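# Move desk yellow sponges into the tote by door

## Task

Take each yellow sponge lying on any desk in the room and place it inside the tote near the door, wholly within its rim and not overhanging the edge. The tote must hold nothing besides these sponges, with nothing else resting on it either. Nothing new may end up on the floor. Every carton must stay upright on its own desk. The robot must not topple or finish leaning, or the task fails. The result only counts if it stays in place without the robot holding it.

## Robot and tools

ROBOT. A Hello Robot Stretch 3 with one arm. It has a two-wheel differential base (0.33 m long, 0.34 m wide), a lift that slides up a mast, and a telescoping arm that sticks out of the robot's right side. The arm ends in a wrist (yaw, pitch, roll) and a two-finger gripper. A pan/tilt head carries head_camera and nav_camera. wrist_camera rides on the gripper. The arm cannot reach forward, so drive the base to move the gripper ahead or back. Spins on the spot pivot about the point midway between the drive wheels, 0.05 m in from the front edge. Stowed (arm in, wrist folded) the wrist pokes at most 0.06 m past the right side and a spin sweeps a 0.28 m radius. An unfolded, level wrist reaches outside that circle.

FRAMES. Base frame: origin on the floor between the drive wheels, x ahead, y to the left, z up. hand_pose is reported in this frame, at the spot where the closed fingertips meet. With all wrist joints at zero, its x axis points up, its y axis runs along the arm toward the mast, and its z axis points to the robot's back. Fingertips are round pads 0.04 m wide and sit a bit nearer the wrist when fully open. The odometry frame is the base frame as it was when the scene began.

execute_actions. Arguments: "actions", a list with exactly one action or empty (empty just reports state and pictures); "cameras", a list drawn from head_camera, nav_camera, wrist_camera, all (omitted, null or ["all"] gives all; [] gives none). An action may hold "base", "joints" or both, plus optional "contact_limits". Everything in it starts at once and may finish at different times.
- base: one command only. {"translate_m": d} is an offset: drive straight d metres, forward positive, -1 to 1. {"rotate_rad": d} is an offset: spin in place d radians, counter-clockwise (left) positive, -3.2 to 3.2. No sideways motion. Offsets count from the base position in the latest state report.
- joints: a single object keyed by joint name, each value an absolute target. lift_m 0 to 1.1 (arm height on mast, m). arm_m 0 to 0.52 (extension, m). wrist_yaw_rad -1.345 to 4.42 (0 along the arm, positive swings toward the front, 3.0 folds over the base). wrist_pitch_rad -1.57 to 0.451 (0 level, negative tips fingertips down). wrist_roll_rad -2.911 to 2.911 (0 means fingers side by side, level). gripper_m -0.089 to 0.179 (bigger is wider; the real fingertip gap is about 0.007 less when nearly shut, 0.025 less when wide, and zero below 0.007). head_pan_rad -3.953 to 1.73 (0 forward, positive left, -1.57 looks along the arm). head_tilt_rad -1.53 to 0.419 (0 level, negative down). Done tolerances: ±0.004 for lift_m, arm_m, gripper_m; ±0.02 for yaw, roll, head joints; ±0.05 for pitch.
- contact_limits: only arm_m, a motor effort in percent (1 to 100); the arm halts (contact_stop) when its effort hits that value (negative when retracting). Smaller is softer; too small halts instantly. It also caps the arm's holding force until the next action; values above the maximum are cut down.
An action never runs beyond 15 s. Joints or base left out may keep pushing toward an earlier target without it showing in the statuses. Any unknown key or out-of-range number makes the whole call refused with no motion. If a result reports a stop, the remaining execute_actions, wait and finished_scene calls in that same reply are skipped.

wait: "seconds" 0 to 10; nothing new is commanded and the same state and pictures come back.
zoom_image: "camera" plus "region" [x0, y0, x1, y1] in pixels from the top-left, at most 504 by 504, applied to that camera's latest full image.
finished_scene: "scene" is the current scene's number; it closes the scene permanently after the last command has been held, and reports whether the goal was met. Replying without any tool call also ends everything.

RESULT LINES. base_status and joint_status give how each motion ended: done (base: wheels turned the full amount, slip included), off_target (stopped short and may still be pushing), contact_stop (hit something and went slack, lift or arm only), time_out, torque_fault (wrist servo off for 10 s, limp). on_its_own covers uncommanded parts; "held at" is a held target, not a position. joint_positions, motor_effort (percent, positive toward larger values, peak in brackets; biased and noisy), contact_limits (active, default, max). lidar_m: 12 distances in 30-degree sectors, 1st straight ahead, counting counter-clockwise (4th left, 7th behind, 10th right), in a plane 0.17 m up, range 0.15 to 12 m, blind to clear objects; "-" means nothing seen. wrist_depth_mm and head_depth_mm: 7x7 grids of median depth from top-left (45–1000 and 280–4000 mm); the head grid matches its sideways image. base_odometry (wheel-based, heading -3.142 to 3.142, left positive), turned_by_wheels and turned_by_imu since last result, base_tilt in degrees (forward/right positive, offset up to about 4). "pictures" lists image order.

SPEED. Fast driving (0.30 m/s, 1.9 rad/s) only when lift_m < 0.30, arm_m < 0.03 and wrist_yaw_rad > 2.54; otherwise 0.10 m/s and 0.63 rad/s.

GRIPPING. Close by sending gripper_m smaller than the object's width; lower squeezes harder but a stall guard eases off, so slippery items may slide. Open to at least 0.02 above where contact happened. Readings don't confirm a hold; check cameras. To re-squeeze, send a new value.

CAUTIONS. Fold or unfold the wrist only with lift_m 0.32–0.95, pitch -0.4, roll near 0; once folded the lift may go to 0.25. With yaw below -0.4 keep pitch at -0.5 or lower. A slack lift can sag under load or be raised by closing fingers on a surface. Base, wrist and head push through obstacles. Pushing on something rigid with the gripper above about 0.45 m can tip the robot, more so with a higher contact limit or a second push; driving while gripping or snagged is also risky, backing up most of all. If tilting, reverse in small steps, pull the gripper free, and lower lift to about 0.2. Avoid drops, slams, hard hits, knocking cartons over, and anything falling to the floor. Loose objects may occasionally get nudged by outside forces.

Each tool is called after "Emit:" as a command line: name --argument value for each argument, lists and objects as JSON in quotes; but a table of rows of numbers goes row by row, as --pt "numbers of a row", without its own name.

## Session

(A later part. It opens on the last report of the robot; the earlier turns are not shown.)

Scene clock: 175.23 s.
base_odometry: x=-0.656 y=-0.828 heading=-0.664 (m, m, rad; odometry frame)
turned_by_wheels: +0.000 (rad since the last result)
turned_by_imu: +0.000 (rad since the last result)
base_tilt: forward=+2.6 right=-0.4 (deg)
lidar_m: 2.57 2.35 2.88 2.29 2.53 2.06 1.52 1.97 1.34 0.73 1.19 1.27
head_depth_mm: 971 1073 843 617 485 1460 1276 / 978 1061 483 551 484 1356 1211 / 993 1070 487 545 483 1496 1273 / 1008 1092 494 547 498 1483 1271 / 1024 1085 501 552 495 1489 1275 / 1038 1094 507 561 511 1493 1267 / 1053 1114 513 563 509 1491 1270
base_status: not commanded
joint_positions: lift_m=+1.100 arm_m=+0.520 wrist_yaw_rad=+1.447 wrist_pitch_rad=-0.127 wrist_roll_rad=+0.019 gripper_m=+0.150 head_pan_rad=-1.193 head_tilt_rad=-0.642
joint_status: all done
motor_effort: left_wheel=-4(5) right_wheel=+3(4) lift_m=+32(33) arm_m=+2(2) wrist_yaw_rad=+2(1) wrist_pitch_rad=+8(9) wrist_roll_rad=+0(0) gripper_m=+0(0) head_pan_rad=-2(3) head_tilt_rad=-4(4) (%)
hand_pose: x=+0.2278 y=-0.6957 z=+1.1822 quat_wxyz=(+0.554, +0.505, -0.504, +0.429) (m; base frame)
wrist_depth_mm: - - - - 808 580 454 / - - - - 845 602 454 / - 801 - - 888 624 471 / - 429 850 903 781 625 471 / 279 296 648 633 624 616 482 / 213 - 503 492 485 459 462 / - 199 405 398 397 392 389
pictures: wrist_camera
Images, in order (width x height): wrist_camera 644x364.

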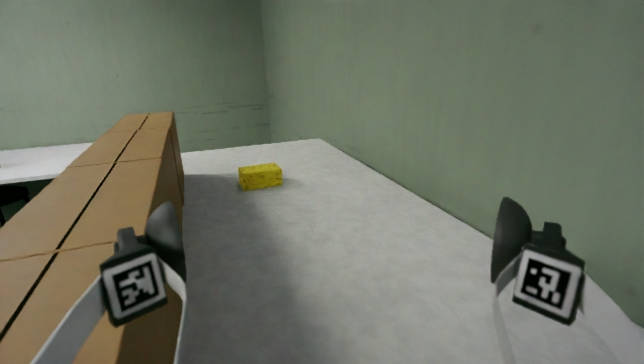

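Emit:
execute_actions --actions '[{"joints":{"wrist_yaw_rad":-1.34,"wrist_pitch_rad":-0.8,"arm_m":0.39,"head_pan_rad":-1.57,"head_tilt_rad":-0.7}}]' --cameras '["wrist_camera","head_camera"]'

Emit:
execute_actions --actions '[{"joints":{"wrist_pitch_rad":-1.12}}]' --cameras '["wrist_camera"]'

Scene clock: 184.67 s.
base_odometry: x=-0.656 y=-0.828 heading=-0.664 (m, m, rad; odometry frame)
turned_by_wheels: +0.000 (rad since the last result)
turned_by_imu: +0.001 (rad since the last result)
base_tilt: forward=+2.7 right=-0.4 (deg)
lidar_m: 2.58 2.36 2.89 2.28 2.52 2.05 1.52 1.97 1.34 0.73 1.19 1.27
head_depth_mm: 1092 1225 1372 571 1678 1450 1248 / 1052 1183 1282 569 1624 1444 1245 / - 1213 749 550 1578 1442 1242 / - 1025 746 549 999 1269 1215 / 1016 1072 741 557 497 1432 1238 / 991 511 494 537 481 1430 1238 / 977 508 481 526 480 1431 1233
base_status: not commanded
joint_positions: lift_m=+1.100 arm_m=+0.390 wrist_yaw_rad=-1.336 wrist_pitch_rad=-0.807 wrist_roll_rad=+0.019 gripper_m=+0.150 head_pan_rad=-1.563 head_tilt_rad=-0.691
joint_status: all done
joint sent to its limit — the command would take wrist_yaw_rad past its lower limit, so that joint was sent only as far as its limit.
motor_effort: left_wheel=-4(4) right_wheel=+4(4) lift_m=+33(33) arm_m=-4(6) wrist_yaw_rad=-2(0) wrist_pitch_rad=+3(6) wrist_roll_rad=+0(0) gripper_m=+0(1) head_pan_rad=-3(19) head_tilt_rad=-2(11) (%)
hand_pose: x=-0.1768 y=-0.5723 z=+1.0367 quat_wxyz=(+0.332, -0.190, -0.685, -0.619) (m; base frame)
wrist_depth_mm: 780 - - - - - - / 824 - - - - - - / 816 - - - - - - / 808 - - - - - - / 807 - - - - - - / 239 - 238 237 234 230 - / 223 221 219 219 220 218 -
pictures: head_camera (sideways: a quarter turn clockwise sets it upright), wrist_camera
Images, in order (width x height): head_camera 896x504, wrist_camera 644x364.

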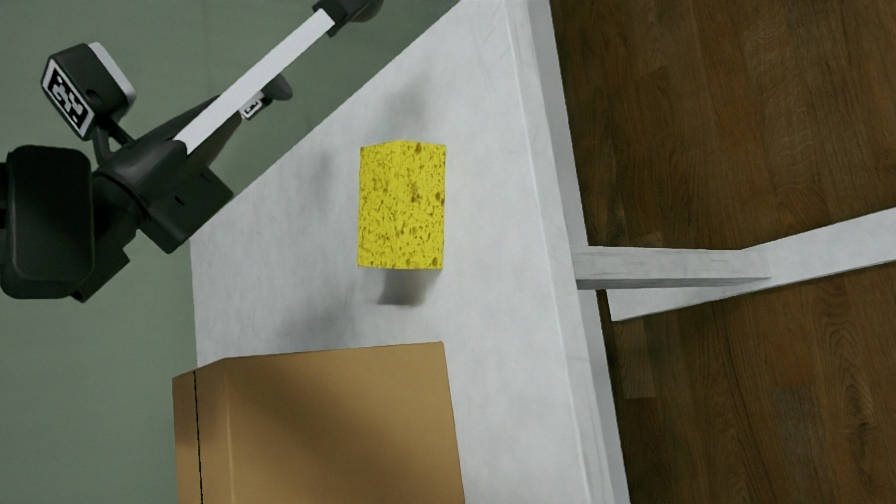

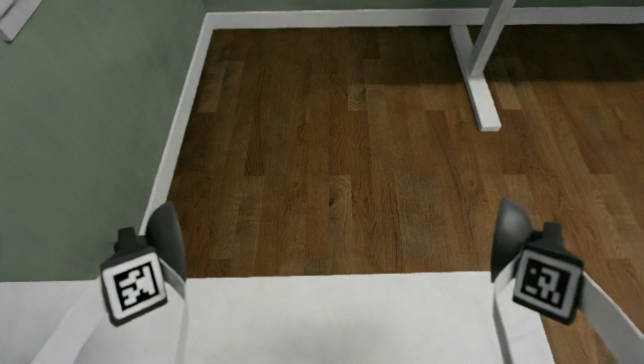

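Scene clock: 185.67 s.
base_odometry: x=-0.656 y=-0.828 heading=-0.664 (m, m, rad; odometry frame)
turned_by_wheels: +0.000 (rad since the last result)
turned_by_imu: +0.000 (rad since the last result)
base_tilt: forward=+2.7 right=-0.4 (deg)
lidar_m: 2.57 2.35 2.90 2.29 2.53 2.06 1.52 1.97 1.34 0.73 1.19 1.27
head_depth_mm: 1103 1223 1388 570 1677 1444 1248 / 1067 1216 1298 550 1634 1441 1242 / - 1157 717 550 1580 1441 1235 / - 966 747 549 995 1271 1214 / 1019 1071 745 557 498 1434 1243 / 993 511 495 537 481 1429 1235 / 976 508 481 526 480 1432 1237
base_status: not commanded
joint_positions: lift_m=+1.100 arm_m=+0.390 wrist_yaw_rad=-1.336 wrist_pitch_rad=-1.121 wrist_roll_rad=+0.019 gripper_m=+0.150 head_pan_rad=-1.563 head_tilt_rad=-0.691
joint_status: all done
motor_effort: left_wheel=-4(4) right_wheel=+3(4) lift_m=+33(33) arm_m=-4(4) wrist_yaw_rad=-2(1) wrist_pitch_rad=+0(2) wrist_roll_rad=+0(1) gripper_m=+0(0) head_pan_rad=-3(2) head_tilt_rad=-3(4) (%)
hand_pose: x=-0.1087 y=-0.5559 z=+0.9973 quat_wxyz=(+0.231, -0.082, -0.705, -0.666) (m; base frame)
wrist_depth_mm: 805 - - - - - - / 821 - - - - - - / 768 - 227 227 224 223 - / 218 220 219 217 216 215 - / 214 213 211 209 208 208 - / 205 - 202 161 202 200 - / 200 198 197 156 156 195 196
pictures: wrist_camera
Images, in order (width x height): wrist_camera 644x364.

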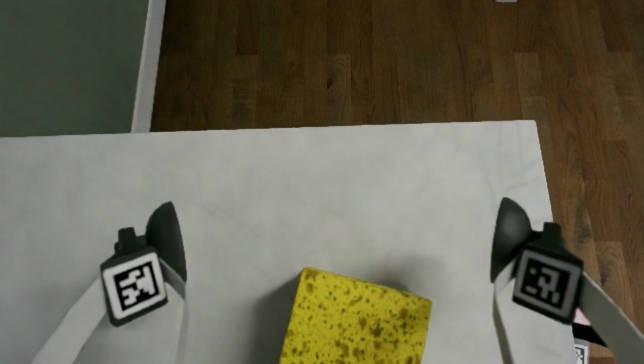

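Emit:
execute_actions --actions '[]'

Scene clock: 189.97 s.
base_odometry: x=-0.656 y=-0.828 heading=-0.664 (m, m, rad; odometry frame)
turned_by_wheels: +0.000 (rad since the last result)
turned_by_imu: +0.000 (rad since the last result)
base_tilt: forward=+2.6 right=-0.4 (deg)
lidar_m: 2.57 2.36 2.89 2.28 2.53 2.06 1.52 1.97 1.34 0.73 1.18 1.26
head_depth_mm: 1100 1225 1386 571 1683 1435 1250 / 1067 1217 1299 551 1623 1447 1241 / - 1158 717 549 1588 1441 1240 / - 965 747 548 1000 1269 1209 / 1016 1071 744 557 496 1439 1239 / 996 511 494 538 481 1425 1234 / 978 508 482 526 480 1432 1237
base_status: not commanded
joint_positions: lift_m=+1.100 arm_m=+0.390 wrist_yaw_rad=-1.336 wrist_pitch_rad=-1.121 wrist_roll_rad=+0.019 gripper_m=+0.150 head_pan_rad=-1.563 head_tilt_rad=-0.691
joint_status: all done
motor_effort: left_wheel=-4(4) right_wheel=+4(4) lift_m=+33(33) arm_m=-4(4) wrist_yaw_rad=-2(1) wrist_pitch_rad=+1(2) wrist_roll_rad=+1(1) gripper_m=+1(0) head_pan_rad=-3(2) head_tilt_rad=-4(4) (%)
hand_pose: x=-0.1087 y=-0.5559 z=+0.9973 quat_wxyz=(+0.231, -0.082, -0.705, -0.666) (m; base frame)
wrist_depth_mm: 805 - - - - - - / 803 - - - - - - / 750 - 226 226 224 221 - / 222 220 219 218 215 215 - / 213 215 210 211 209 208 - / 207 - 203 161 202 199 - / 200 199 198 155 155 194 195
pictures: head_camera (sideways: a quarter turn clockwise sets it upright), nav_camera (sideways: a quarter turn counterclockwise sets it upright), wrist_camera
Images, in order (width x height): head_camera 896x504, nav_camera 672x504, wrist_camera 644x364.

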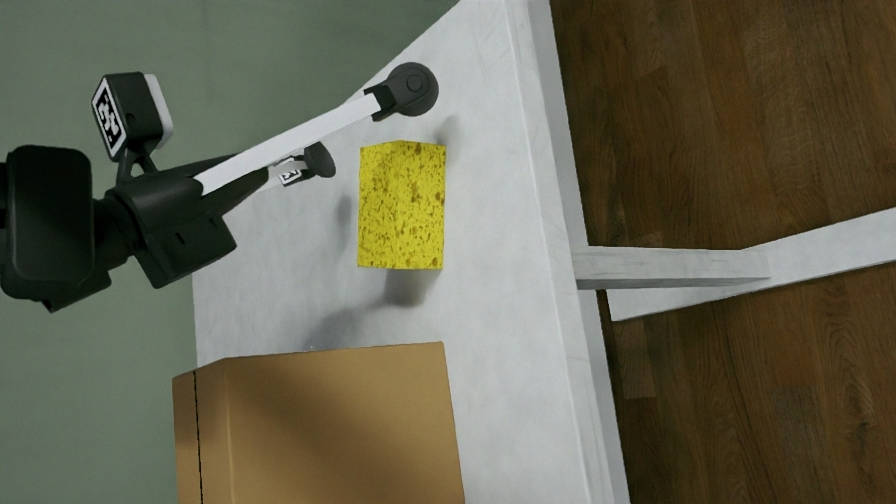

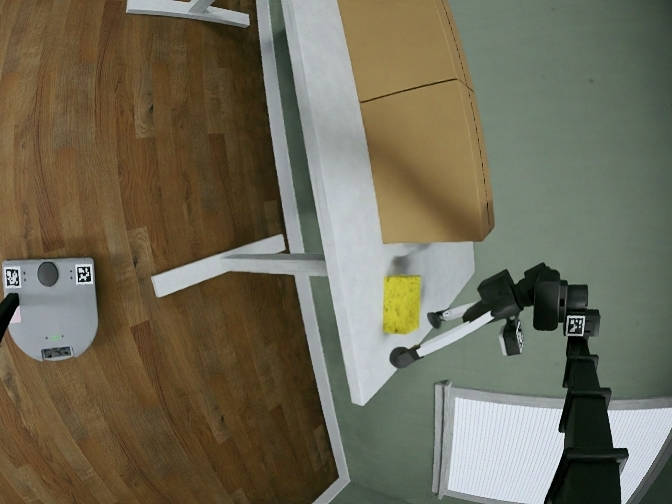

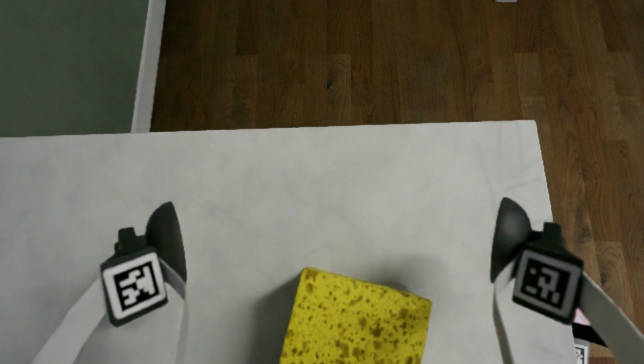

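Emit:
execute_actions --actions '[{"joints": {"wrist_pitch_rad": -1.5, "arm_m": 0.382, "wrist_roll_rad": 0.2}}]' --cameras '["wrist_camera", "head_camera"]'

Scene clock: 191.80 s.
base_odometry: x=-0.656 y=-0.828 heading=-0.664 (m, m, rad; odometry frame)
turned_by_wheels: +0.000 (rad since the last result)
turned_by_imu: +0.000 (rad since the last result)
base_tilt: forward=+2.6 right=-0.4 (deg)
lidar_m: 2.58 2.35 2.89 2.29 2.54 2.05 1.52 1.97 1.34 0.73 1.19 1.27
head_depth_mm: 1101 1229 1387 570 1677 1447 1247 / 1075 1208 1285 570 1625 1448 1248 / 1089 1173 749 550 1591 1439 1247 / - - 747 547 1000 1272 1217 / 1018 1024 744 557 496 1436 1236 / 997 512 495 537 481 1431 1239 / 974 509 481 527 480 1432 1235
base_status: not commanded
joint_positions: lift_m=+1.100 arm_m=+0.382 wrist_yaw_rad=-1.336 wrist_pitch_rad=-1.493 wrist_roll_rad=+0.194 gripper_m=+0.150 head_pan_rad=-1.563 head_tilt_rad=-0.691
joint_status: all done
motor_effort: left_wheel=-4(4) right_wheel=+4(3) lift_m=+33(33) arm_m=-4(7) wrist_yaw_rad=-2(1) wrist_pitch_rad=-2(3) wrist_roll_rad=+3(2) gripper_m=+1(1) head_pan_rad=-3(3) head_tilt_rad=-3(4) (%)
hand_pose: x=-0.0174 y=-0.5261 z=+0.9812 quat_wxyz=(+0.041, -0.012, -0.712, -0.701) (m; base frame)
wrist_depth_mm: 183 180 180 180 177 174 - / 185 184 182 140 179 179 - / 190 189 186 142 183 183 - / 195 192 189 145 189 185 - / 201 196 193 148 191 189 - / 205 - 200 152 197 196 - / 208 208 205 203 201 199 -
pictures: head_camera (sideways: a quarter turn clockwise sets it upright), wrist_camera
Images, in order (width x height): head_camera 896x504, wrist_camera 644x364.

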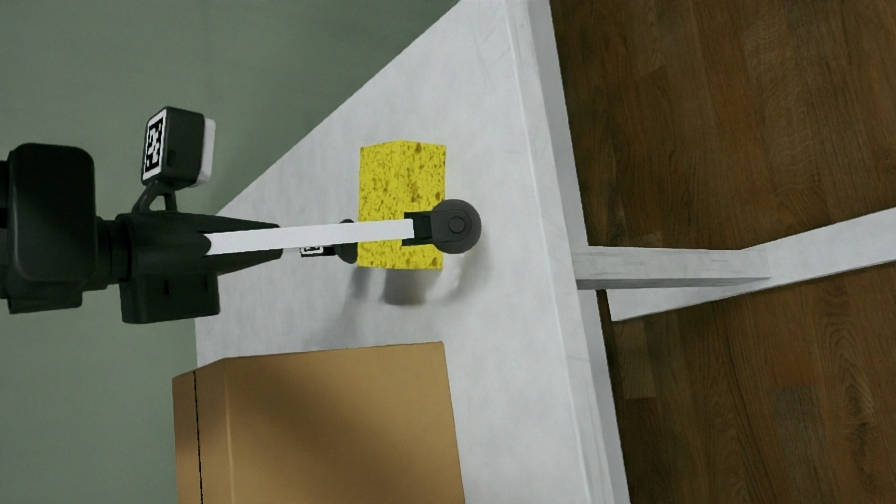

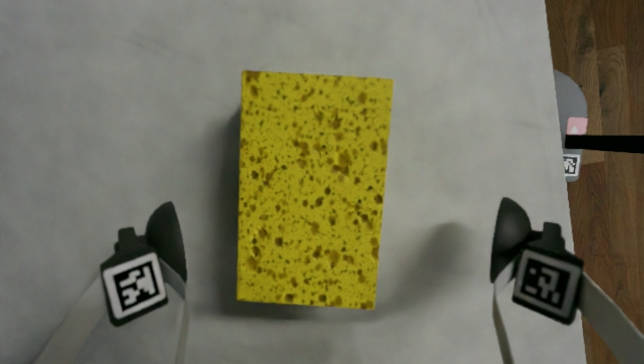

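Emit:
execute_actions --actions '[{"joints": {"wrist_pitch_rad": -1.42, "arm_m": 0.391, "lift_m": 1.09}}]' --cameras '["wrist_camera", "head_camera"]'

Emit:
execute_actions --actions '[{"joints": {"gripper_m": 0.02}}]' --cameras '["wrist_camera", "head_camera"]'

Scene clock: 193.20 s.
base_odometry: x=-0.656 y=-0.828 heading=-0.664 (m, m, rad; odometry frame)
turned_by_wheels: +0.000 (rad since the last result)
turned_by_imu: +0.000 (rad since the last result)
base_tilt: forward=+2.6 right=-0.5 (deg)
lidar_m: 2.58 2.35 2.88 2.28 2.53 2.05 1.52 1.97 1.34 0.73 1.18 1.27
head_depth_mm: 1107 1226 1380 570 1674 1444 1245 / 1083 1214 1285 569 1629 1443 1239 / - 1183 750 549 1593 1443 1247 / - - 746 549 1000 1272 1211 / 1014 1062 742 558 496 1433 1235 / 993 511 495 538 481 1436 1238 / 978 508 482 526 480 1432 1234
base_status: not commanded
joint_positions: lift_m=+1.090 arm_m=+0.391 wrist_yaw_rad=-1.336 wrist_pitch_rad=-1.426 wrist_roll_rad=+0.194 gripper_m=+0.150 head_pan_rad=-1.563 head_tilt_rad=-0.691
joint_status: all done
motor_effort: left_wheel=-4(3) right_wheel=+4(4) lift_m=+25(28) arm_m=+3(2) wrist_yaw_rad=-2(2) wrist_pitch_rad=+2(3) wrist_roll_rad=+2(2) gripper_m=+0(0) head_pan_rad=-2(3) head_tilt_rad=-4(5) (%)
hand_pose: x=-0.0342 y=-0.5384 z=+0.9719 quat_wxyz=(+0.064, -0.035, -0.716, -0.695) (m; base frame)
wrist_depth_mm: 183 181 178 176 175 173 - / 185 183 181 177 176 175 - / 186 185 182 136 177 177 - / 189 187 183 137 137 178 - / 192 190 186 139 139 180 - / 192 - 191 141 183 184 - / 195 193 192 142 186 185 182
pictures: head_camera (sideways: a quarter turn clockwise sets it upright), wrist_camera
Images, in order (width x height): head_camera 896x504, wrist_camera 644x364.

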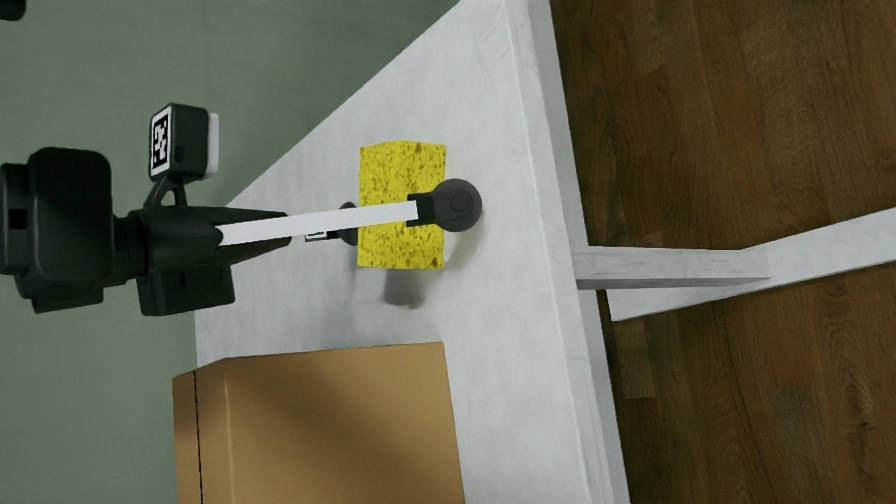

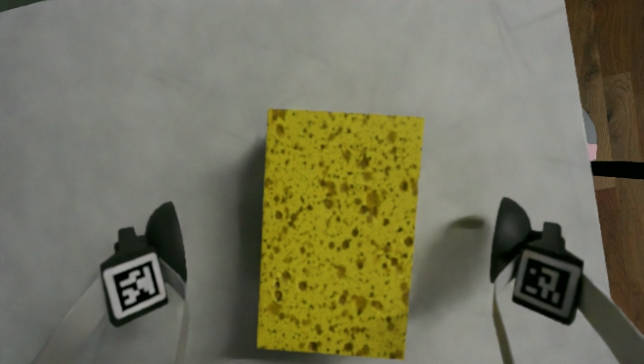

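Scene clock: 195.00 s.
base_odometry: x=-0.656 y=-0.828 heading=-0.664 (m, m, rad; odometry frame)
turned_by_wheels: +0.000 (rad since the last result)
turned_by_imu: +0.000 (rad since the last result)
base_tilt: forward=+2.6 right=-0.5 (deg)
lidar_m: 2.58 2.36 2.89 2.29 2.53 2.06 1.52 1.96 1.34 0.73 1.19 1.27
head_depth_mm: 1105 1230 1381 571 1688 1443 1248 / 1083 1216 1297 569 1627 1443 1241 / - 1185 750 548 1628 1442 1244 / - - 746 548 999 1272 1215 / 1013 1064 748 559 497 1439 1241 / 995 513 496 540 482 1429 1236 / 977 510 483 527 480 1439 1235
base_status: not commanded
joint_positions: lift_m=+1.090 arm_m=+0.391 wrist_yaw_rad=-1.338 wrist_pitch_rad=-1.427 wrist_roll_rad=+0.194 gripper_m=+0.021 head_pan_rad=-1.563 head_tilt_rad=-0.691
joint_status: all done
motor_effort: left_wheel=-4(4) right_wheel=+4(4) lift_m=+23(25) arm_m=+2(3) wrist_yaw_rad=-1(2) wrist_pitch_rad=+2(3) wrist_roll_rad=+3(3) gripper_m=-23(100) head_pan_rad=-2(3) head_tilt_rad=-5(3) (%)
hand_pose: x=-0.0340 y=-0.5383 z=+0.9719 quat_wxyz=(+0.063, -0.036, -0.716, -0.695) (m; base frame)
wrist_depth_mm: 181 181 179 177 176 174 - / 187 184 182 178 177 175 - / 187 185 182 135 134 177 - / 189 186 184 137 136 180 179 / 192 189 187 139 137 180 - / 193 191 189 140 139 181 182 / 195 195 191 141 140 186 184
pictures: head_camera (sideways: a quarter turn clockwise sets it upright), wrist_camera
Images, in order (width x height): head_camera 896x504, wrist_camera 644x364.

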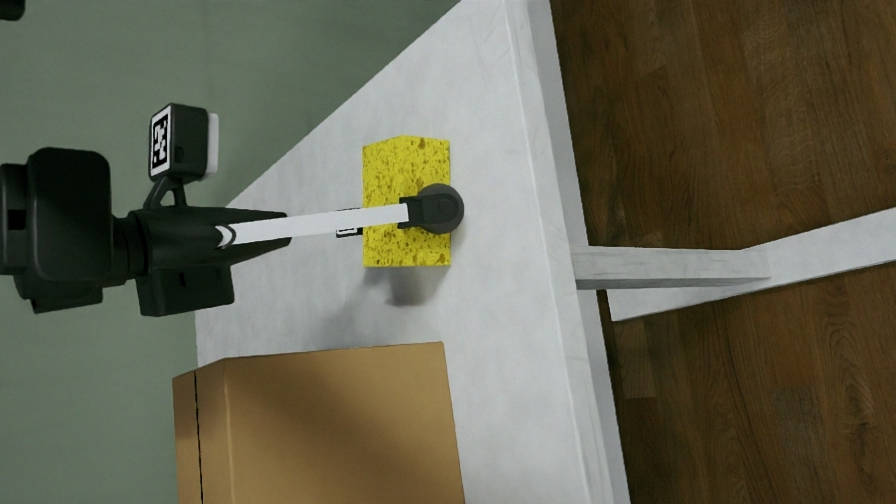

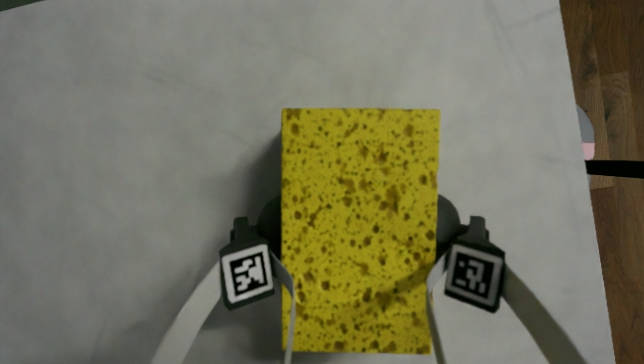

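Emit:
execute_actions --actions '[{"joints": {"lift_m": 1.1}}]' --cameras '[]'

Emit:
execute_actions --actions '[{"base": {"rotate_rad": -0.85}, "joints": {"wrist_pitch_rad": -0.7, "arm_m": 0.2, "wrist_roll_rad": 0.0}}]' --cameras '["wrist_camera", "nav_camera"]'

Scene clock: 205.63 s.
base_odometry: x=-0.656 y=-0.828 heading=-0.664 (m, m, rad; odometry frame)
turned_by_wheels: +0.000 (rad since the last result)
turned_by_imu: +0.001 (rad since the last result)
base_tilt: forward=+2.6 right=-0.4 (deg)
lidar_m: 2.57 2.35 2.90 2.29 2.53 2.06 1.52 1.97 1.34 0.73 1.19 1.27
head_depth_mm: 1102 1221 1379 572 1671 1442 1250 / 1079 1220 1288 569 1630 1443 1242 / 1091 1192 749 549 1627 1433 1244 / - - 745 548 993 1270 1211 / 1022 1022 742 558 497 1435 1237 / 998 510 495 539 481 1433 1235 / 979 508 482 526 479 1428 1235
base_status: not commanded
joint_positions: lift_m=+1.100 arm_m=+0.391 wrist_yaw_rad=-1.338 wrist_pitch_rad=-1.426 wrist_roll_rad=+0.194 gripper_m=+0.021 head_pan_rad=-1.563 head_tilt_rad=-0.692
joint_status: all done
motor_effort: left_wheel=-3(4) right_wheel=+3(4) lift_m=+33(36) arm_m=+3(3) wrist_yaw_rad=+0(0) wrist_pitch_rad=+2(2) wrist_roll_rad=+2(2) gripper_m=-15(23) head_pan_rad=-2(3) head_tilt_rad=-4(5) (%)
hand_pose: x=-0.0342 y=-0.5384 z=+0.9815 quat_wxyz=(+0.063, -0.036, -0.716, -0.695) (m; base frame)
wrist_depth_mm: 191 190 188 186 183 181 - / 193 192 190 187 185 184 - / 197 194 192 133 132 186 - / 199 197 194 135 134 187 - / 201 199 196 136 135 189 - / 204 201 199 138 136 191 - / 206 204 201 139 196 195 194
pictures: none
No camera images: the call's "cameras" was empty. Leave "cameras" out to get every camera's image.

Scene clock: 208.27 s.
base_odometry: x=-0.656 y=-0.828 heading=-1.513 (m, m, rad; odometry frame)
turned_by_wheels: -0.850 (rad since the last result)
turned_by_imu: -0.837 (rad since the last result)
base_tilt: forward=+2.6 right=-0.4 (deg)
lidar_m: 1.22 1.27 2.17 2.31 2.69 2.29 2.66 2.05 1.52 1.71 1.24 0.73
head_depth_mm: 1668 1880 1951 2076 1717 1449 1242 / 1708 - 2193 2124 1719 1444 1242 / - - 2334 2135 1712 1435 1240 / - - 2388 2114 1719 1439 1241 / 1782 1976 2187 2111 1726 1434 1237 / 1593 1724 1885 1984 1714 1428 1233 / 1427 1530 1644 1787 1699 1435 1233
base_status: done
joint_positions: lift_m=+1.100 arm_m=+0.200 wrist_yaw_rad=-1.338 wrist_pitch_rad=-0.719 wrist_roll_rad=+0.004 gripper_m=+0.021 head_pan_rad=-1.563 head_tilt_rad=-0.692
joint_status: all done
motor_effort: left_wheel=+3(9) right_wheel=-3(9) lift_m=+33(33) arm_m=-4(5) wrist_yaw_rad=+1(0) wrist_pitch_rad=+6(6) wrist_roll_rad=-1(3) gripper_m=-15(15) head_pan_rad=-2(2) head_tilt_rad=-5(4) (%)
hand_pose: x=-0.1936 y=-0.3859 z=+1.0516 quat_wxyz=(+0.363, -0.216, -0.674, -0.606) (m; base frame)
wrist_depth_mm: - - - - - - - / - - - - - - - / - - - 133 - - - / - - - 134 134 - - / - - - 136 135 - - / - - - 138 137 - - / - - - 140 - - -
pictures: nav_camera (sideways: a quarter turn counterclockwise sets it upright), wrist_camera
Images, in order (width x height): nav_camera 672x504, wrist_camera 644x364.

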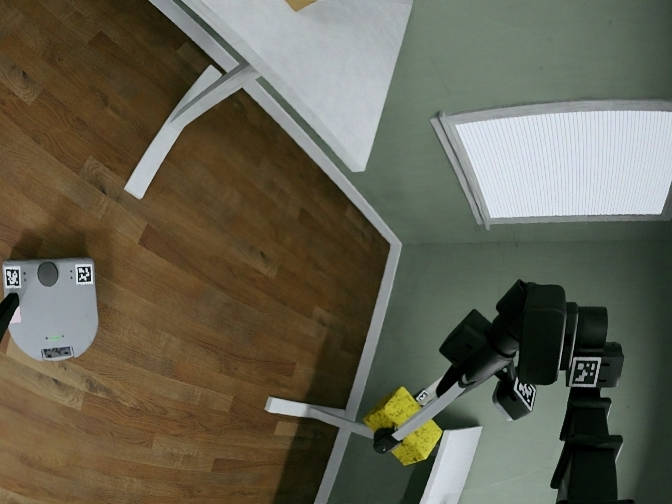

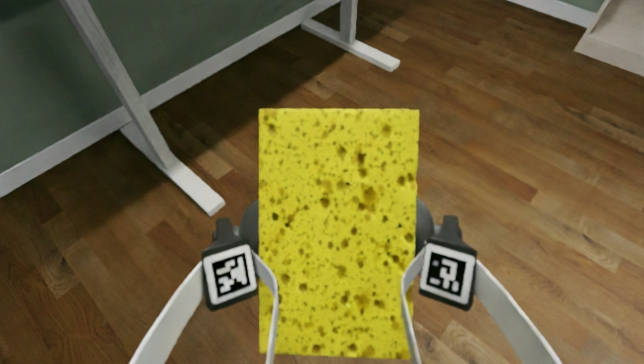

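Emit:
execute_actions --actions '[{"base": {"rotate_rad": -1.098}, "joints": {"wrist_pitch_rad": -0.55, "arm_m": 0.0, "wrist_yaw_rad": 0.6, "lift_m": 0.87, "head_pan_rad": -2.6, "head_tilt_rad": -0.6}}]' --cameras '["head_camera"]'

Emit:
execute_actions --actions '[{"base": {"translate_m": -1.0}, "joints": {"wrist_pitch_rad": -0.38, "wrist_yaw_rad": 2.6, "lift_m": 0.29}}]' --cameras '["head_camera", "nav_camera"]'

Scene clock: 212.63 s.
base_odometry: x=-0.656 y=-0.828 heading=-2.611 (m, m, rad; odometry frame)
turned_by_wheels: -1.098 (rad since the last result)
turned_by_imu: -1.081 (rad since the last result)
base_tilt: forward=+2.6 right=-0.5 (deg)
lidar_m: 1.25 0.73 1.21 1.26 2.35 2.58 2.73 2.28 2.32 2.06 1.52 1.81
head_depth_mm: 2245 2445 2644 2357 1879 1546 1306 / 2232 2438 2667 2331 1887 1543 1306 / 2198 2394 2679 2419 1874 1539 1300 / 2140 2367 2557 2416 1875 1538 1299 / 2132 2353 2565 2393 1881 1533 1340 / 2110 2338 2546 2426 1866 1537 - / 2088 2287 2551 2380 1878 1569 -
base_status: done
joint_positions: lift_m=+0.870 arm_m=+0.001 wrist_yaw_rad=+0.598 wrist_pitch_rad=-0.572 wrist_roll_rad=+0.004 gripper_m=+0.021 head_pan_rad=-2.593 head_tilt_rad=-0.606
joint_status: all done
motor_effort: left_wheel=+3(10) right_wheel=-3(9) lift_m=+25(27) arm_m=-4(5) wrist_yaw_rad=+1(2) wrist_pitch_rad=+7(6) wrist_roll_rad=-2(1) gripper_m=-15(15) head_pan_rad=-3(29) head_tilt_rad=+2(16) (%)
hand_pose: x=+0.0923 y=-0.3137 z=+0.8499 quat_wxyz=(+0.706, +0.391, -0.591, +0.008) (m; base frame)
wrist_depth_mm: - - - - - - - / - - - - - - - / - - - 133 132 - - / - - - 135 134 - - / - - - 136 135 - - / - - - 139 137 - - / 934 951 944 139 915 924 923
pictures: head_camera (sideways: a quarter turn clockwise sets it upright)
Images, in order (width x height): head_camera 896x504.

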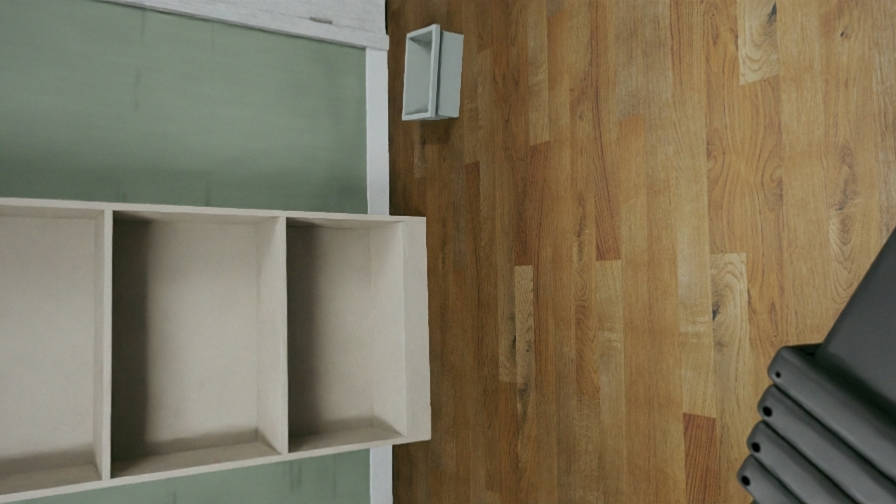

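Scene clock: 221.07 s.
base_odometry: x=+0.206 y=-0.322 heading=-2.611 (m, m, rad; odometry frame)
turned_by_wheels: +0.000 (rad since the last result)
turned_by_imu: -0.002 (rad since the last result)
base_tilt: forward=+2.6 right=-0.4 (deg)
lidar_m: 1.70 2.01 1.60 1.90 1.89 1.88 1.83 1.51 1.47 2.33 2.15 2.17
head_depth_mm: 1510 1635 1811 1996 1893 1544 1306 / 1499 1632 1793 2002 1896 1548 1304 / 1501 1646 1797 2005 1767 1539 1301 / 1501 1630 1794 1994 1782 1531 1300 / 1479 1618 1786 1970 1879 1530 1296 / 1480 1603 1751 1933 1810 1528 1299 / 1391 1455 1661 1905 1804 1529 1295
base_status: done
joint_positions: lift_m=+0.290 arm_m=+0.001 wrist_yaw_rad=+2.598 wrist_pitch_rad=-0.404 wrist_roll_rad=+0.004 gripper_m=+0.021 head_pan_rad=-2.593 head_tilt_rad=-0.605
joint_status: all done
motor_effort: left_wheel=+3(8) right_wheel=-3(11) lift_m=+25(25) arm_m=-4(4) wrist_yaw_rad=+0(1) wrist_pitch_rad=+8(8) wrist_roll_rad=-1(1) gripper_m=-15(15) head_pan_rad=-3(2) head_tilt_rad=+3(4) (%)
hand_pose: x=+0.0957 y=+0.0472 z=+0.3059 quat_wxyz=(+0.323, +0.706, -0.050, +0.628) (m; base frame)
wrist_depth_mm: - - - - - - - / - - - - - - - / 918 893 889 134 133 872 880 / 719 723 722 135 134 690 711 / 604 592 580 136 135 584 584 / 528 500 - 138 136 503 498 / - 455 436 140 420 441 437
pictures: head_camera (sideways: a quarter turn clockwise sets it upright), nav_camera (sideways: a quarter turn counterclockwise sets it upright)
Images, in order (width x height): head_camera 896x504, nav_camera 672x504.

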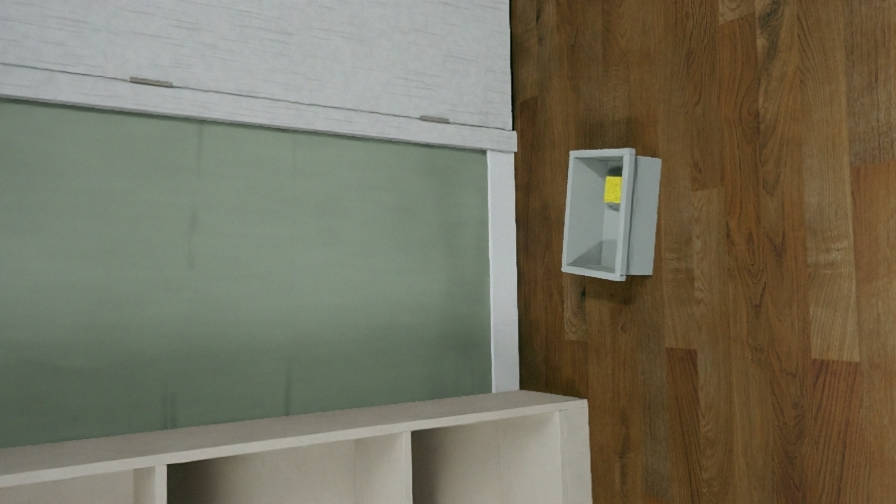

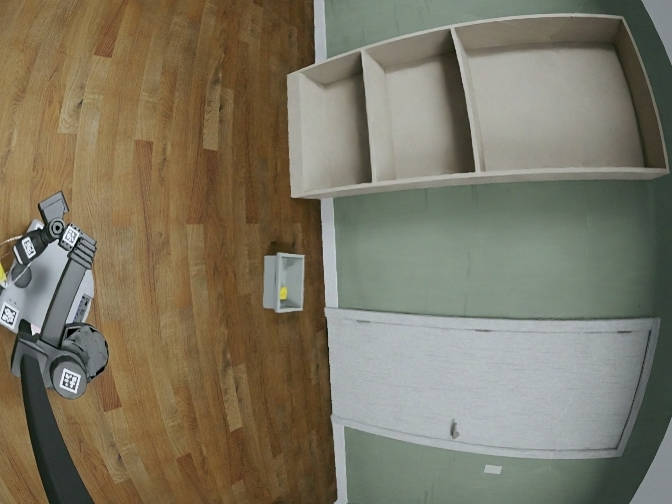

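Emit:
execute_actions --actions '[{"base": {"translate_m": -0.74}, "joints": {"head_pan_rad": -2.1, "head_tilt_rad": -1.0}}]' --cameras '["head_camera"]'

Scene clock: 229.67 s.
base_odometry: x=+0.845 y=+0.052 heading=-2.611 (m, m, rad; odometry frame)
turned_by_wheels: +0.000 (rad since the last result)
turned_by_imu: -0.001 (rad since the last result)
base_tilt: forward=+2.6 right=-0.4 (deg)
lidar_m: 2.42 2.14 2.68 1.40 1.84 1.74 1.19 1.10 1.09 1.45 2.49 2.78
head_depth_mm: 1033 1175 1358 1522 1388 1247 1131 / 1075 1223 1437 1574 1393 1247 1142 / 1123 1285 1531 1568 1344 1247 1156 / 1176 1362 1626 1564 1357 1241 - / 1231 1415 1656 1564 1360 1237 1172 / 1116 1239 1487 1562 1383 1235 1123 / 1043 1273 1649 1546 1379 1230 1121
base_status: done
joint_positions: lift_m=+0.290 arm_m=+0.001 wrist_yaw_rad=+2.598 wrist_pitch_rad=-0.404 wrist_roll_rad=+0.004 gripper_m=+0.021 head_pan_rad=-2.107 head_tilt_rad=-0.988
joint_status: all done
motor_effort: left_wheel=+2(9) right_wheel=-3(10) lift_m=+25(25) arm_m=-4(4) wrist_yaw_rad=+1(0) wrist_pitch_rad=+7(8) wrist_roll_rad=-1(1) gripper_m=-16(16) head_pan_rad=+2(21) head_tilt_rad=-6(32) (%)
hand_pose: x=+0.0957 y=+0.0472 z=+0.3060 quat_wxyz=(+0.323, +0.706, -0.050, +0.628) (m; base frame)
wrist_depth_mm: - - - - - - - / - - - - - - - / 894 898 888 133 133 873 877 / 720 723 731 135 134 684 700 / 599 600 600 136 135 585 588 / 530 503 - 138 136 501 500 / - 453 442 140 413 436 432
pictures: head_camera (sideways: a quarter turn clockwise sets it upright)
Images, in order (width x height): head_camera 896x504.

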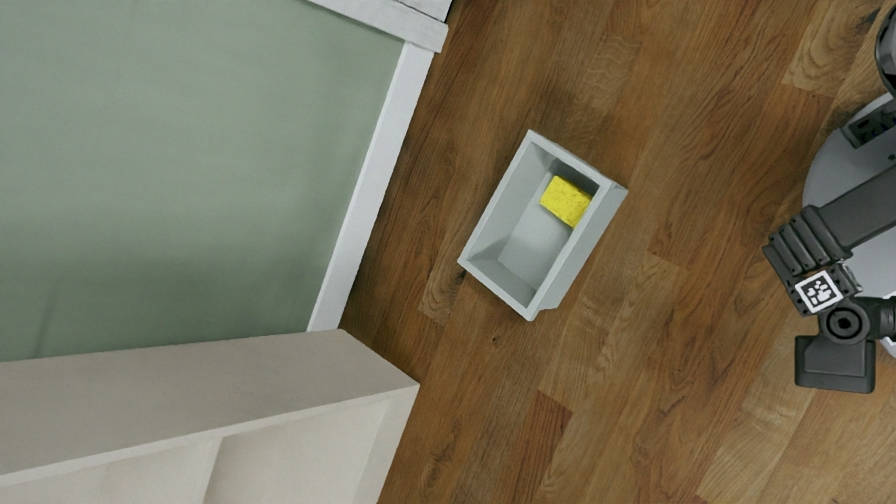

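Emit:
execute_actions --actions '[{"base": {"translate_m": -0.365}, "joints": {"arm_m": 0.443, "wrist_yaw_rad": 2.03, "wrist_pitch_rad": -1.43, "lift_m": 0.31, "head_pan_rad": -1.6, "head_tilt_rad": -1.05}}]' --cameras '["head_camera", "wrist_camera"]'

Scene clock: 236.90 s.
base_odometry: x=+1.159 y=+0.237 heading=-2.611 (m, m, rad; odometry frame)
turned_by_wheels: +0.000 (rad since the last result)
turned_by_imu: +0.001 (rad since the last result)
base_tilt: forward=+2.7 right=-0.4 (deg)
lidar_m: 2.79 2.44 1.60 1.42 1.63 1.27 0.86 0.81 0.82 1.05 1.75 3.10
head_depth_mm: 955 1065 1201 1374 1360 1228 1122 / 1058 1191 1363 1492 1360 1226 1149 / 1150 1338 1565 1532 1347 1223 - / 1080 1277 1551 1543 1293 1205 1158 / 1035 1206 1581 1505 1319 1220 1112 / 1368 1813 1673 1507 1350 1221 1115 / 1605 1846 1705 1500 1343 1217 1112
base_status: done
joint_positions: lift_m=+0.310 arm_m=+0.443 wrist_yaw_rad=+2.032 wrist_pitch_rad=-1.426 wrist_roll_rad=+0.004 gripper_m=+0.021 head_pan_rad=-1.607 head_tilt_rad=-1.037
joint_status: all done
motor_effort: left_wheel=+2(7) right_wheel=-3(10) lift_m=+33(35) arm_m=+3(4) wrist_yaw_rad=-2(2) wrist_pitch_rad=-1(8) wrist_roll_rad=-2(1) gripper_m=-15(15) head_pan_rad=+2(21) head_tilt_rad=-7(14) (%)
hand_pose: x=-0.0094 y=-0.5819 z=+0.1915 quat_wxyz=(+0.675, +0.698, +0.110, +0.209) (m; base frame)
wrist_depth_mm: 343 343 342 336 337 331 333 / 348 347 345 342 338 336 337 / 348 232 231 133 132 339 341 / 354 298 307 134 134 348 347 / 361 297 304 136 135 350 346 / 367 299 355 138 137 351 353 / 367 268 299 140 272 249 356
pictures: head_camera (sideways: a quarter turn clockwise sets it upright), wrist_camera
Images, in order (width x height): head_camera 896x504, wrist_camera 644x364.

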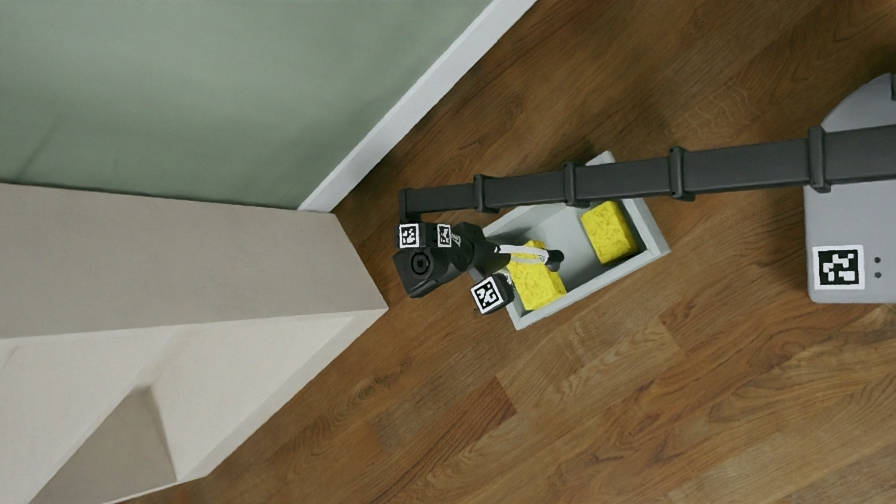

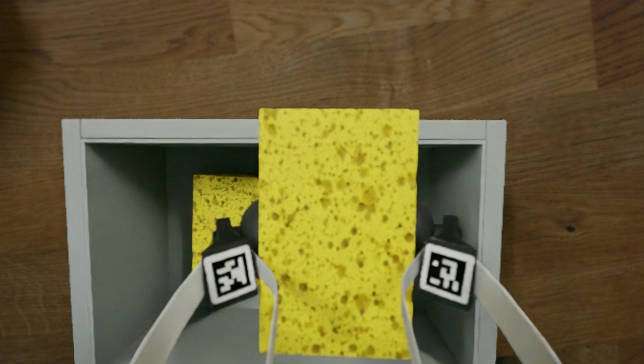

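Emit:
execute_actions --actions '[{"base": {"translate_m": -0.035}, "joints": {"arm_m": 0.476, "lift_m": 0.27}}]' --cameras '["wrist_camera"]'

Scene clock: 241.03 s.
base_odometry: x=+1.190 y=+0.255 heading=-2.611 (m, m, rad; odometry frame)
turned_by_wheels: +0.000 (rad since the last result)
turned_by_imu: +0.001 (rad since the last result)
base_tilt: forward=+2.6 right=-0.4 (deg)
lidar_m: 2.83 2.46 1.61 1.42 1.19 1.23 0.83 0.79 0.79 0.56 1.77 3.12
head_depth_mm: 922 1028 1162 1328 1360 1231 1127 / 1023 1152 1317 1469 1360 1226 1148 / 1135 1304 1518 1526 1341 1225 - / 1105 1300 1600 1501 1298 1203 1152 / 1026 1205 1531 1511 1311 1219 1118 / 1330 1772 1673 1503 1348 1219 1113 / 1442 1840 1694 1500 1346 1219 1112
base_status: done
joint_positions: lift_m=+0.270 arm_m=+0.476 wrist_yaw_rad=+2.032 wrist_pitch_rad=-1.426 wrist_roll_rad=+0.004 gripper_m=+0.021 head_pan_rad=-1.607 head_tilt_rad=-1.037
joint_status: all done
motor_effort: left_wheel=+3(6) right_wheel=-2(8) lift_m=+25(27) arm_m=+3(2) wrist_yaw_rad=-1(1) wrist_pitch_rad=-1(1) wrist_roll_rad=-1(1) gripper_m=-15(15) head_pan_rad=+2(1) head_tilt_rad=-5(6) (%)
hand_pose: x=-0.0095 y=-0.6149 z=+0.1519 quat_wxyz=(+0.675, +0.698, +0.110, +0.209) (m; base frame)
wrist_depth_mm: 302 300 299 299 300 297 293 / 214 242 239 239 238 208 298 / 229 287 265 133 133 216 304 / 231 284 264 134 134 215 307 / 230 285 268 137 135 215 309 / 229 287 257 138 137 314 315 / 208 213 214 140 200 208 316
pictures: wrist_camera
Images, in order (width x height): wrist_camera 644x364.

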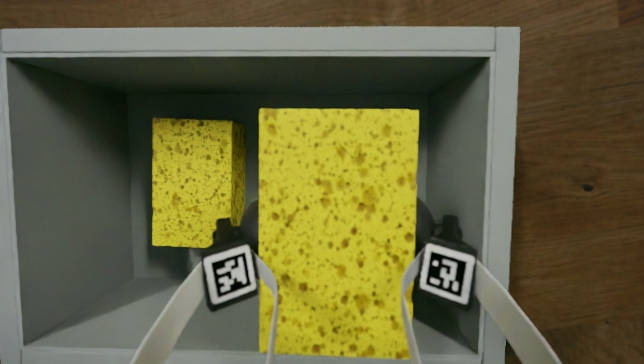

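Emit:
execute_actions --actions '[{"joints": {"lift_m": 0.149}}]' --cameras '["wrist_camera"]'

Scene clock: 243.67 s.
base_odometry: x=+1.190 y=+0.255 heading=-2.611 (m, m, rad; odometry frame)
turned_by_wheels: +0.000 (rad since the last result)
turned_by_imu: +0.000 (rad since the last result)
base_tilt: forward=+2.7 right=-0.4 (deg)
lidar_m: 2.83 2.46 1.61 1.43 1.19 1.23 0.84 0.79 0.80 1.05 1.77 3.14
head_depth_mm: 923 1027 1162 1329 1356 1232 1118 / 1021 1149 1326 1468 1363 1224 1149 / 1134 1309 1519 1522 1355 1227 - / 1107 1307 1601 1565 1309 1206 1153 / 1029 1202 1535 1505 1314 1220 1119 / 1326 1781 1673 1509 1350 1215 1115 / 1442 1847 1692 1498 1349 1215 1114
base_status: not commanded
joint_positions: lift_m=+0.149 arm_m=+0.476 wrist_yaw_rad=+2.032 wrist_pitch_rad=-1.426 wrist_roll_rad=+0.004 gripper_m=+0.021 head_pan_rad=-1.607 head_tilt_rad=-1.037
joint_status: all done
motor_effort: left_wheel=+3(3) right_wheel=-2(2) lift_m=+25(25) arm_m=+2(2) wrist_yaw_rad=-1(0) wrist_pitch_rad=-1(1) wrist_roll_rad=-1(1) gripper_m=-16(16) head_pan_rad=+2(2) head_tilt_rad=-7(7) (%)
hand_pose: x=-0.0095 y=-0.6150 z=+0.0309 quat_wxyz=(+0.675, +0.698, +0.110, +0.209) (m; base frame)
wrist_depth_mm: 144 144 143 144 142 141 110 / 187 184 185 184 182 168 110 / 144 144 188 132 133 169 111 / 146 145 189 135 134 169 110 / 147 147 191 136 135 168 110 / 149 149 193 137 137 155 110 / 198 197 196 139 192 180 110
pictures: wrist_camera
Images, in order (width x height): wrist_camera 644x364.

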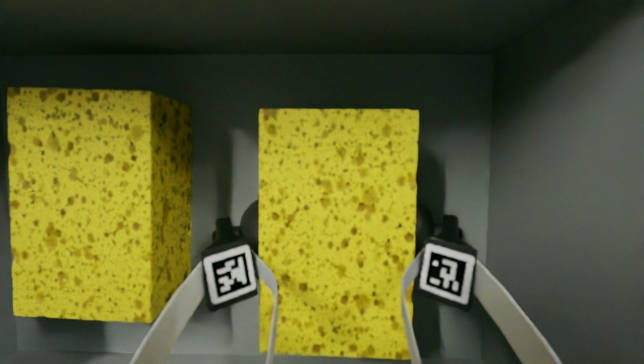

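Emit:
execute_actions --actions '[{"joints": {"lift_m": 0.142, "gripper_m": 0.088}}]' --cameras '["wrist_camera"]'

Scene clock: 245.50 s.
base_odometry: x=+1.190 y=+0.255 heading=-2.611 (m, m, rad; odometry frame)
turned_by_wheels: +0.000 (rad since the last result)
turned_by_imu: +0.000 (rad since the last result)
base_tilt: forward=+2.7 right=-0.5 (deg)
lidar_m: 2.82 2.46 1.61 1.43 1.19 1.23 0.83 0.79 0.79 1.04 1.77 3.12
head_depth_mm: 923 1027 1157 1334 1359 1234 1126 / 1021 1150 1317 1467 1355 1227 1151 / 1135 1309 1516 1521 1357 1227 - / 1107 1303 1602 1561 1309 1203 1152 / 1024 1208 1528 1515 1317 1224 1116 / 1338 1764 1667 1508 1348 1216 1114 / 1436 1836 1697 1507 1343 1220 1107
base_status: not commanded
joint_positions: lift_m=+0.142 arm_m=+0.476 wrist_yaw_rad=+2.032 wrist_pitch_rad=-1.426 wrist_roll_rad=+0.004 gripper_m=+0.088 head_pan_rad=-1.607 head_tilt_rad=-1.037
joint_status: all done
motor_effort: left_wheel=+3(3) right_wheel=-2(2) lift_m=+20(25) arm_m=+2(3) wrist_yaw_rad=-2(1) wrist_pitch_rad=-1(1) wrist_roll_rad=-1(2) gripper_m=+5(85) head_pan_rad=+2(2) head_tilt_rad=-6(6) (%)
hand_pose: x=-0.0095 y=-0.6150 z=+0.0241 quat_wxyz=(+0.675, +0.698, +0.110, +0.209) (m; base frame)
wrist_depth_mm: 144 145 144 144 142 141 110 / 179 180 179 178 177 168 110 / 138 137 181 136 178 168 110 / 139 140 183 138 137 167 110 / 141 140 184 139 138 166 110 / 142 142 187 140 140 145 110 / 191 190 190 142 186 179 109
pictures: wrist_camera
Images, in order (width x height): wrist_camera 644x364.

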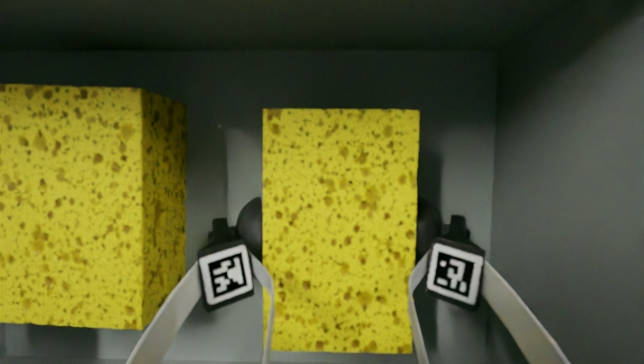

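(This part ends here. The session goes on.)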